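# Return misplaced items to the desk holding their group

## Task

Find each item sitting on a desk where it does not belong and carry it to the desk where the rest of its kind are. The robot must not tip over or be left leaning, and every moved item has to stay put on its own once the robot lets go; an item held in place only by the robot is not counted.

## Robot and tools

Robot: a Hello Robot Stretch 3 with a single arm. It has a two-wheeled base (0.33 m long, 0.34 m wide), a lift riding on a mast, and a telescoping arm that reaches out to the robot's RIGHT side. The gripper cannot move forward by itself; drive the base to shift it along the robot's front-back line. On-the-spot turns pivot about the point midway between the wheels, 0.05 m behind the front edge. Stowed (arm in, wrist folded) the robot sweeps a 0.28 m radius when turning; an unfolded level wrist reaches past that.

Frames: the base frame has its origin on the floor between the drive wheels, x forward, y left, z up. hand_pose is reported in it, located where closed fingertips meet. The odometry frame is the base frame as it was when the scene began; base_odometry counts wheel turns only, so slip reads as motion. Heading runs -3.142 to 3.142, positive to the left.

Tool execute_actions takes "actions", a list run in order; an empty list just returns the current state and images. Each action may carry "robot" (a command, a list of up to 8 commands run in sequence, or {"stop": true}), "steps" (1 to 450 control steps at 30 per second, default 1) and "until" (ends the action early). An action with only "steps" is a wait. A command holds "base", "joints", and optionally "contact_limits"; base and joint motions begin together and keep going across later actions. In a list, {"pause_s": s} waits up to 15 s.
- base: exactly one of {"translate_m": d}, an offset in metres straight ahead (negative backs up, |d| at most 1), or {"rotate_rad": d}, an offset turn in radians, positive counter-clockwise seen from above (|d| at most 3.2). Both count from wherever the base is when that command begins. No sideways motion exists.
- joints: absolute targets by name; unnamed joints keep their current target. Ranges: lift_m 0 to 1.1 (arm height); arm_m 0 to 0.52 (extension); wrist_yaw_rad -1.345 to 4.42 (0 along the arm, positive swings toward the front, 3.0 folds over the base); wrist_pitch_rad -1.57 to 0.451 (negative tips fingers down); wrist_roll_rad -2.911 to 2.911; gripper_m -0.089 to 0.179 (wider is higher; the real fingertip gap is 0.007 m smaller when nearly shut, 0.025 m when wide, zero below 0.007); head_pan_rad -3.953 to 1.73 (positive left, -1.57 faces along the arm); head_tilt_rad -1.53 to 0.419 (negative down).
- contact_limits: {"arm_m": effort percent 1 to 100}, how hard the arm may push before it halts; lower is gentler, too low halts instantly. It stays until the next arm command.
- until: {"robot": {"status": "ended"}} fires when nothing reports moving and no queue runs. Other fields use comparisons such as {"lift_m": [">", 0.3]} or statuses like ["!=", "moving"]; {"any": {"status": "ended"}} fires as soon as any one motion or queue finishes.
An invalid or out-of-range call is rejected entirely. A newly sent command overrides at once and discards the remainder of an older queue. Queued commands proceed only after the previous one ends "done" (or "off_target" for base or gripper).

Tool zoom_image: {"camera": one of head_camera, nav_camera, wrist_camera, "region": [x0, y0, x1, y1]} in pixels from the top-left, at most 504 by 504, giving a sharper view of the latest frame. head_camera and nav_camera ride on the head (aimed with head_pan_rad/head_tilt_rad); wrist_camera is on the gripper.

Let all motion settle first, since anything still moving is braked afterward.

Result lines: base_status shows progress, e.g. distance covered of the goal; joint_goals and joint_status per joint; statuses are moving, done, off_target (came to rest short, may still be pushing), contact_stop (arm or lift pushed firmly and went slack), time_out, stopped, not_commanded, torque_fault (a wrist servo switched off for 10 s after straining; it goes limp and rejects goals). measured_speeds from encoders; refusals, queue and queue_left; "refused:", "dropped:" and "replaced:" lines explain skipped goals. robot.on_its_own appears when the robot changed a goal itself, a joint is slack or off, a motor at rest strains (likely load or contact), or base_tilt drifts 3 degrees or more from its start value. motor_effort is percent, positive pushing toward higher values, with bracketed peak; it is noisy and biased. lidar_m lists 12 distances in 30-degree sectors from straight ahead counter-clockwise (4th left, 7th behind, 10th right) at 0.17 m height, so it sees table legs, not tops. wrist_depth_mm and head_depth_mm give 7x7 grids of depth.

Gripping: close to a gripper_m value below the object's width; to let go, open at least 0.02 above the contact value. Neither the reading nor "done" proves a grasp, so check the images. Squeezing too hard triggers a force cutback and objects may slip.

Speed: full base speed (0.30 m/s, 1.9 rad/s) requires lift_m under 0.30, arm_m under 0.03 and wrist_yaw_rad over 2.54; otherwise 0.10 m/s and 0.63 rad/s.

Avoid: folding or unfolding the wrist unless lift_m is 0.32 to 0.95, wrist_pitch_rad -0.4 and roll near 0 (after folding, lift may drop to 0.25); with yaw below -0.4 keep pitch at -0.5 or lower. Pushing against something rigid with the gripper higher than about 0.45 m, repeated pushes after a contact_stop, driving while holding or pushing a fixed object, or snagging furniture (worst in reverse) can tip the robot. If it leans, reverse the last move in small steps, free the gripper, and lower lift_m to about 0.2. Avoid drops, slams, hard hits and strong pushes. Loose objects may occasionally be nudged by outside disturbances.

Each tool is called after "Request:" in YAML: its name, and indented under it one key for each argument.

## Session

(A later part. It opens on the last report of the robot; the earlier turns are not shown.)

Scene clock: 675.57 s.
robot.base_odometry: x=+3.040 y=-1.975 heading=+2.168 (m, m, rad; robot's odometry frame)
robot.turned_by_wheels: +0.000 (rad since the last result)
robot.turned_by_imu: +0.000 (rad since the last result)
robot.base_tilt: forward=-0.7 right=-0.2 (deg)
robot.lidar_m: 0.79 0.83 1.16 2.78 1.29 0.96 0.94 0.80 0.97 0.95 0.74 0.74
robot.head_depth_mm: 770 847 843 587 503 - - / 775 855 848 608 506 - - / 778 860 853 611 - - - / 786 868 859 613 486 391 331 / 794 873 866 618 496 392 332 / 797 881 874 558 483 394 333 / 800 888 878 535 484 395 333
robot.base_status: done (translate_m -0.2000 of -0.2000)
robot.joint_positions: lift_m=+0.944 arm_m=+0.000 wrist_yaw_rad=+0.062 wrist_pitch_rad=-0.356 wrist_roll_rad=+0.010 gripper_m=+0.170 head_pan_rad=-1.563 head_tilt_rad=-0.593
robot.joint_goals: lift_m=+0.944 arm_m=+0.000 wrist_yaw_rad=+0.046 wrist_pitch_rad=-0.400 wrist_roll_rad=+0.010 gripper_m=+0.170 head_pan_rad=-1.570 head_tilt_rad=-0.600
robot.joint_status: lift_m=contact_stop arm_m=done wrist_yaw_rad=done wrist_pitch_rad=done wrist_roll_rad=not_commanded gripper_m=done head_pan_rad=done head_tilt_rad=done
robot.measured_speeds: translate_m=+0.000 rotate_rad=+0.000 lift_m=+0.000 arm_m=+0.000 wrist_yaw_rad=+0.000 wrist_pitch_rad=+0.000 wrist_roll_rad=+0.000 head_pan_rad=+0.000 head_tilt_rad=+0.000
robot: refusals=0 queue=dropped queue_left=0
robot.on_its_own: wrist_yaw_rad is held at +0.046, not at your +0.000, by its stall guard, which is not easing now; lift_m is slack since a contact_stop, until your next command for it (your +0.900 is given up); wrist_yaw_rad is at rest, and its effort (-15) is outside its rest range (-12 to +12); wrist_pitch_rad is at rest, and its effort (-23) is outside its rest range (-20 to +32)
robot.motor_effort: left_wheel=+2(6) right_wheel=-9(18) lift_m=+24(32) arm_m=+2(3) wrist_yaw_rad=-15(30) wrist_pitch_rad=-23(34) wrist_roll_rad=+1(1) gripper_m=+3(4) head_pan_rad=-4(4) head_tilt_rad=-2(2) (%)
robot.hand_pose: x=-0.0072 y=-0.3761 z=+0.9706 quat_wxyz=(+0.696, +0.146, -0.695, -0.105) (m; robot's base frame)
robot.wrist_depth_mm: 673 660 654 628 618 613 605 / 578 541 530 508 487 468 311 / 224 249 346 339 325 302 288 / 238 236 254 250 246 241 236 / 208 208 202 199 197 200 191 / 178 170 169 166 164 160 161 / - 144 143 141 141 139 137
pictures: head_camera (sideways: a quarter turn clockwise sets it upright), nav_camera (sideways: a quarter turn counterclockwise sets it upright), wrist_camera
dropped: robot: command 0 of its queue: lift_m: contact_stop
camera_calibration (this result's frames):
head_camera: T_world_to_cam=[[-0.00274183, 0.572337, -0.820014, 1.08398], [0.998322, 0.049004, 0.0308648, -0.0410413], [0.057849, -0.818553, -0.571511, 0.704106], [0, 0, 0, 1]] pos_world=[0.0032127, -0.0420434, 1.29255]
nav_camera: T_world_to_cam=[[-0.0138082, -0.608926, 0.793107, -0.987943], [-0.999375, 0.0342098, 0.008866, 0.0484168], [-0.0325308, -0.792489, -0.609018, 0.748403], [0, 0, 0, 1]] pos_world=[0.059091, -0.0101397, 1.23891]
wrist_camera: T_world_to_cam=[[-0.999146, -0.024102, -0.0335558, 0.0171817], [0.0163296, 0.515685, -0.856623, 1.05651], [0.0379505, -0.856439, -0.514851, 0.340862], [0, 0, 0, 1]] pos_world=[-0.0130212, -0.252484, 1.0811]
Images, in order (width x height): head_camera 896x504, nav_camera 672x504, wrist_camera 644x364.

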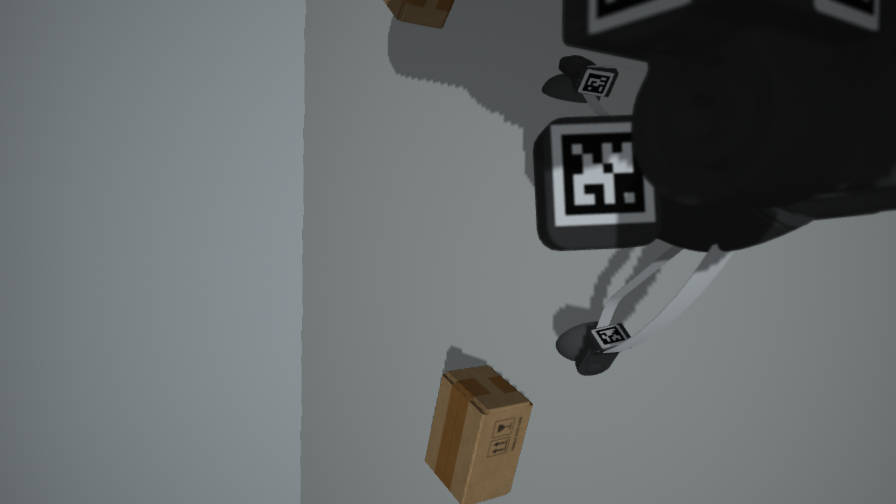

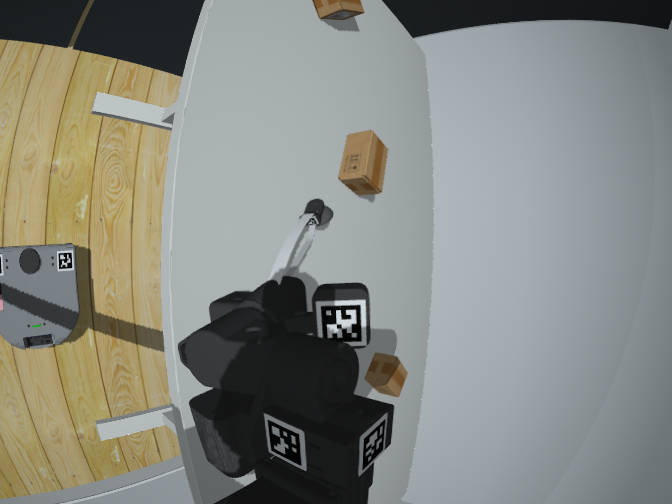

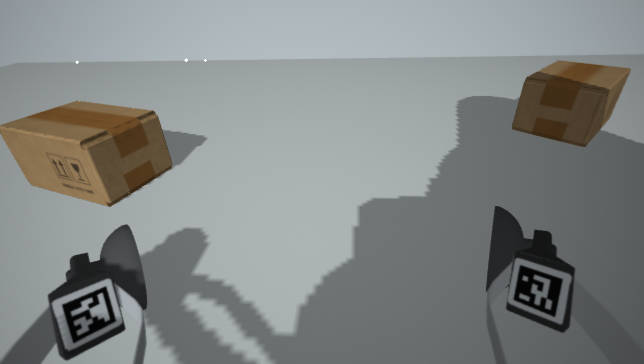

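Request:
execute_actions:
  actions:
    - {"robot":[{"joints":{"lift_m":1.06}},{"base":{"rotate_rad":1.57},"joints":{"head_pan_rad":-0.8,"head_tilt_rad":-0.3}},{"base":{"translate_m":1.0}},{"base":{"translate_m":1.0}}],"steps":450,"until":{"robot":{"status":"ended"}}}
    - {"steps":450,"until":{"robot":{"status":"ended"}}}
    - {"steps":450,"until":{"robot":{"status":"ended"}}}

Scene clock: 709.60 s.
robot.base_odometry: x=+1.385 y=-3.097 heading=-2.546 (m, m, rad; robot's odometry frame)
robot.turned_by_wheels: +1.570 (rad since the last result)
robot.turned_by_imu: +1.598 (rad since the last result)
robot.base_tilt: forward=-0.7 right=-0.1 (deg)
robot.lidar_m: 0.79 0.83 0.87 0.85 0.89 1.26 2.58 1.19 0.90 0.89 1.10 0.81
robot.head_depth_mm: 1236 1328 1436 1547 1675 1763 1506 / 1113 1175 1260 1363 1457 1598 1496 / 1006 1062 1131 1206 1285 1383 1439 / 914 968 1022 1077 1150 1233 1312 / 848 887 930 984 1039 1104 1170 / 787 820 856 902 949 994 1041 / 730 741 764 801 845 887 935
robot.base_status: done (translate_m +1.0000 of +1.0000)
robot.joint_positions: lift_m=+1.060 arm_m=+0.000 wrist_yaw_rad=+0.049 wrist_pitch_rad=-0.413 wrist_roll_rad=+0.010 gripper_m=+0.170 head_pan_rad=-0.807 head_tilt_rad=-0.310
robot.joint_goals: lift_m=+1.060 arm_m=+0.000 wrist_yaw_rad=+0.046 wrist_pitch_rad=-0.400 wrist_roll_rad=+0.010 gripper_m=+0.170 head_pan_rad=-0.800 head_tilt_rad=-0.300
robot.joint_status: lift_m=done arm_m=done wrist_yaw_rad=done wrist_pitch_rad=done wrist_roll_rad=not_commanded gripper_m=done head_pan_rad=done head_tilt_rad=done
robot.measured_speeds: translate_m=+0.000 rotate_rad=+0.000 lift_m=+0.000 arm_m=+0.000 wrist_yaw_rad=+0.000 wrist_pitch_rad=+0.000 wrist_roll_rad=+0.000 head_pan_rad=+0.000 head_tilt_rad=+0.000
robot: refusals=0 queue=done queue_left=0
robot.on_its_own: wrist_yaw_rad is held at +0.046, not at your +0.000, by its stall guard, which is not easing now
robot.motor_effort: left_wheel=-2(4) right_wheel=+1(7) lift_m=+32(33) arm_m=+1(2) wrist_yaw_rad=-3(15) wrist_pitch_rad=+8(24) wrist_roll_rad=+1(1) gripper_m=+0(3) head_pan_rad=+3(43) head_tilt_rad=+5(22) (%)
robot.hand_pose: x=-0.0104 y=-0.3695 z=+1.0733 quat_wxyz=(+0.692, +0.162, -0.692, -0.129) (m; robot's base frame)
robot.wrist_depth_mm: 886 - - - 793 558 543 / 901 - - - 772 603 597 / 905 - - - 778 664 636 / 930 - - - 753 701 715 / 899 - - - 854 797 775 / 849 - - - 997 901 870 / - - - - - - -
pictures: head_camera (sideways: a quarter turn clockwise sets it upright), nav_camera (sideways: a quarter turn counterclockwise sets it upright), wrist_camera
camera_calibration (this result's frames):
head_camera: T_world_to_cam=[[-0.220415, 0.232576, -0.947273, 1.25131], [0.687859, 0.725619, 0.0181019, -0.0225406], [0.691569, -0.6476, -0.319916, 0.372857], [0, 0, 0, 1]] pos_world=[0.033456, -0.0332072, 1.30503]
nav_camera: T_world_to_cam=[[0.237673, -0.274931, 0.931625, -1.17013], [-0.751102, -0.660178, -0.003206, 0.0626177], [0.61592, -0.698984, -0.363408, 0.42487], [0, 0, 0, 1]] pos_world=[0.0634552, 0.0166104, 1.24473]
wrist_camera: T_world_to_cam=[[-0.99946, -0.00989064, -0.0313413, 0.020464], [0.0203128, 0.563772, -0.825681, 1.12568], [0.0258359, -0.825871, -0.563266, 0.462652], [0, 0, 0, 1]] pos_world=[-0.0143657, -0.252331, 1.19069]
Images, in order (width x height): head_camera 896x504, nav_camera 672x504, wrist_camera 644x364.

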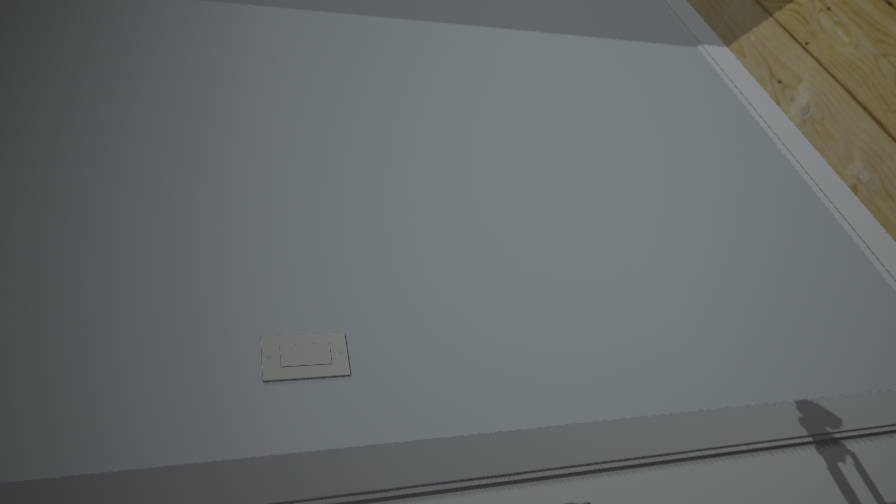

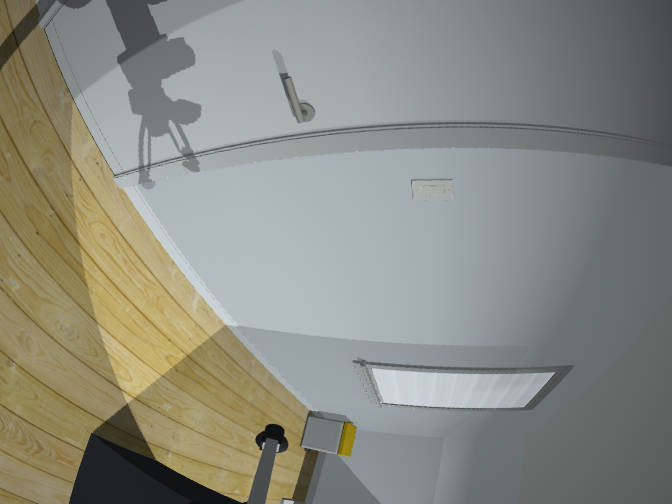

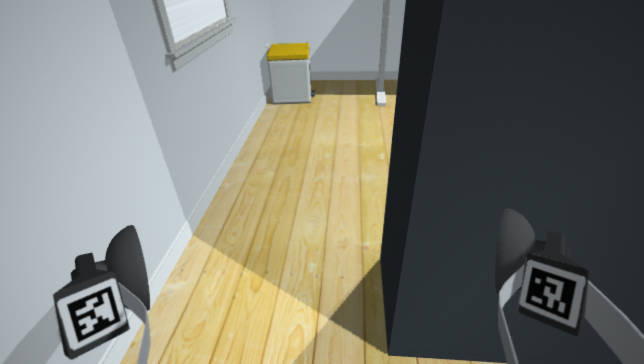

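Turning into the corridor to get a view of both desks in the main room.

Request:
execute_actions:
  actions:
    - {"robot":[{"base":{"translate_m":0.38}},{"base":{"rotate_rad":-1.57},"joints":{"head_pan_rad":-0.9,"head_tilt_rad":-0.3}},{"base":{"translate_m":1.0}},{"base":{"translate_m":0.9}}],"steps":450,"until":{"robot":{"status":"ended"}}}
    - {"steps":450,"until":{"robot":{"status":"ended"}}}
    - {"steps":450,"until":{"robot":{"status":"ended"}}}

Scene clock: 742.87 s.
robot.base_odometry: x=+0.003 y=-1.739 heading=+2.167 (m, m, rad; robot's odometry frame)
robot.turned_by_wheels: -1.570 (rad since the last result)
robot.turned_by_imu: -1.596 (rad since the last result)
robot.base_tilt: forward=-0.7 right=+0.0 (deg)
robot.lidar_m: 1.26 0.50 0.38 0.37 0.38 0.54 1.54 0.81 0.81 2.47 2.48 1.73
robot.head_depth_mm: 3183 3274 3468 3507 2638 1894 1494 / 3269 3354 3605 3835 2633 1912 1497 / 2873 2997 3058 3408 2544 1929 1504 / 2571 2675 2682 2935 2497 1930 1512 / 2331 2438 2449 2586 2649 1927 1508 / 2127 2225 2237 2417 2451 1937 1513 / 1963 2060 2100 2175 2287 1824 1519
robot.base_status: done (translate_m +0.9000 of +0.9000)
robot.joint_positions: lift_m=+1.060 arm_m=+0.000 wrist_yaw_rad=+0.049 wrist_pitch_rad=-0.413 wrist_roll_rad=+0.010 gripper_m=+0.170 head_pan_rad=-0.893 head_tilt_rad=-0.310
robot.joint_goals: lift_m=+1.060 arm_m=+0.000 wrist_yaw_rad=+0.046 wrist_pitch_rad=-0.400 wrist_roll_rad=+0.010 gripper_m=+0.170 head_pan_rad=-0.900 head_tilt_rad=-0.300
robot.joint_status: lift_m=done arm_m=done wrist_yaw_rad=done wrist_pitch_rad=done wrist_roll_rad=not_commanded gripper_m=done head_pan_rad=done head_tilt_rad=done
robot.measured_speeds: translate_m=+0.000 rotate_rad=+0.000 lift_m=+0.000 arm_m=+0.000 wrist_yaw_rad=+0.000 wrist_pitch_rad=+0.000 wrist_roll_rad=+0.000 head_pan_rad=+0.000 head_tilt_rad=+0.000
robot: refusals=0 queue=done queue_left=0
robot.on_its_own: wrist_yaw_rad is held at +0.046, not at your +0.000, by its stall guard, which is not easing now
robot.motor_effort: left_wheel=+2(7) right_wheel=-4(6) lift_m=+32(32) arm_m=+1(1) wrist_yaw_rad=-2(3) wrist_pitch_rad=+8(7) wrist_roll_rad=+1(1) gripper_m=+0(0) head_pan_rad=-3(16) head_tilt_rad=+5(4) (%)
robot.hand_pose: x=-0.0104 y=-0.3695 z=+1.0733 quat_wxyz=(+0.692, +0.162, -0.692, -0.129) (m; robot's base frame)
robot.wrist_depth_mm: - - - - - - 910 / - - - - - - - / - - - - - - - / - - - - - - - / - - - - - - 880 / - - - - - - 772 / - - - - - - -
pictures: head_camera (sideways: a quarter turn clockwise sets it upright), nav_camera (sideways: a quarter turn counterclockwise sets it upright), wrist_camera
camera_calibration (this result's frames):
head_camera: T_world_to_cam=[[-0.199595, 0.250643, -0.94728, 1.2512], [0.74768, 0.663812, 0.0181008, -0.0229041], [0.633353, -0.70465, -0.319895, 0.373184], [0, 0, 0, 1]] pos_world=[0.0305005, -0.0354355, 1.30503]
nav_camera: T_world_to_cam=[[0.213149, -0.294325, 0.931633, -1.16999], [-0.805066, -0.593177, -0.00320698, 0.0629482], [0.553567, -0.749342, -0.363386, 0.425222], [0, 0, 0, 1]] pos_world=[0.0646714, 0.0116182, 1.24473]
wrist_camera: T_world_to_cam=[[-0.999461, -0.00977041, -0.0313412, 0.0204812], [0.0203806, 0.563769, -0.825681, 1.12568], [0.0257364, -0.825875, -0.563266, 0.462642], [0, 0, 0, 1]] pos_world=[-0.0143787, -0.25234, 1.19069]
Images, in order (width x height): head_camera 896x504, nav_camera 672x504, wrist_camera 644x364.

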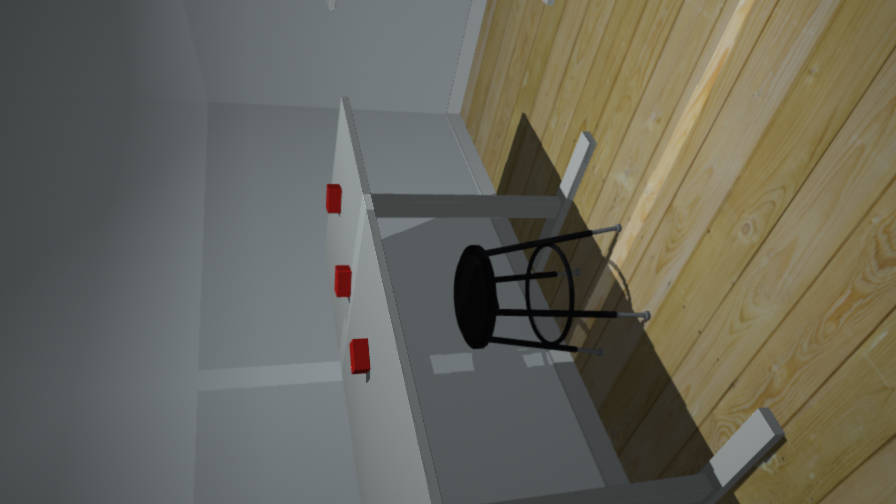

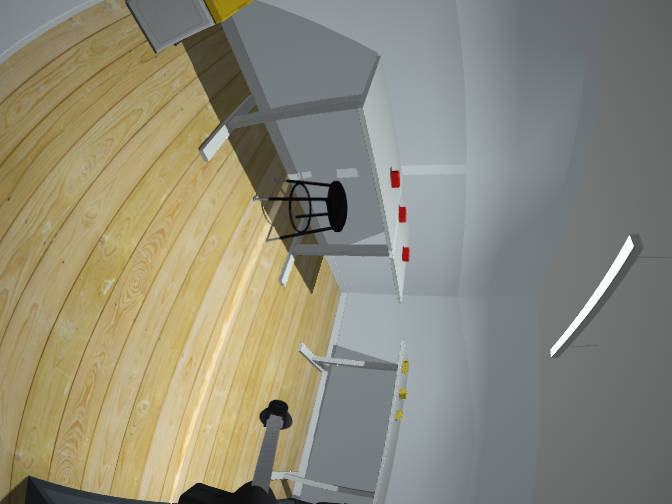

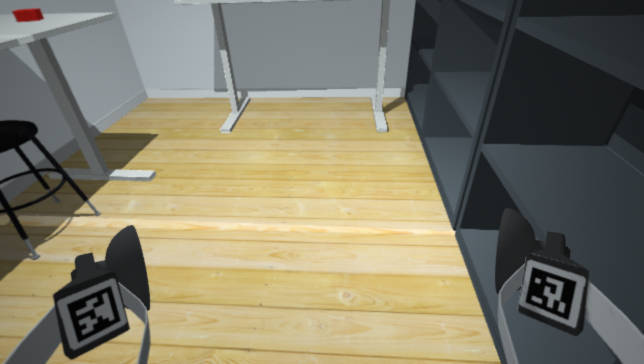

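Request:
zoom_image:
  camera: "nav_camera"
  region: [340, 320, 460, 440]

Region (340, 320, 460, 440) of nav_camera's 672x504 image, scaled by 4.200, with more detail than that image has.

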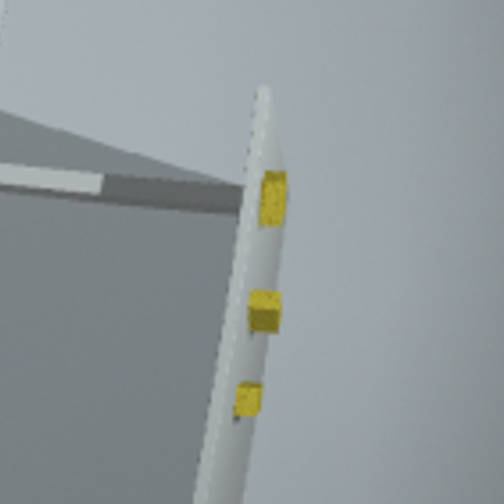

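All three desks are correctly sorted: 3 sponges, 3 red blocks, and 3 brown boxes.

Request:
finished_scene:
  scene: 2

The scene is finished: the task was done.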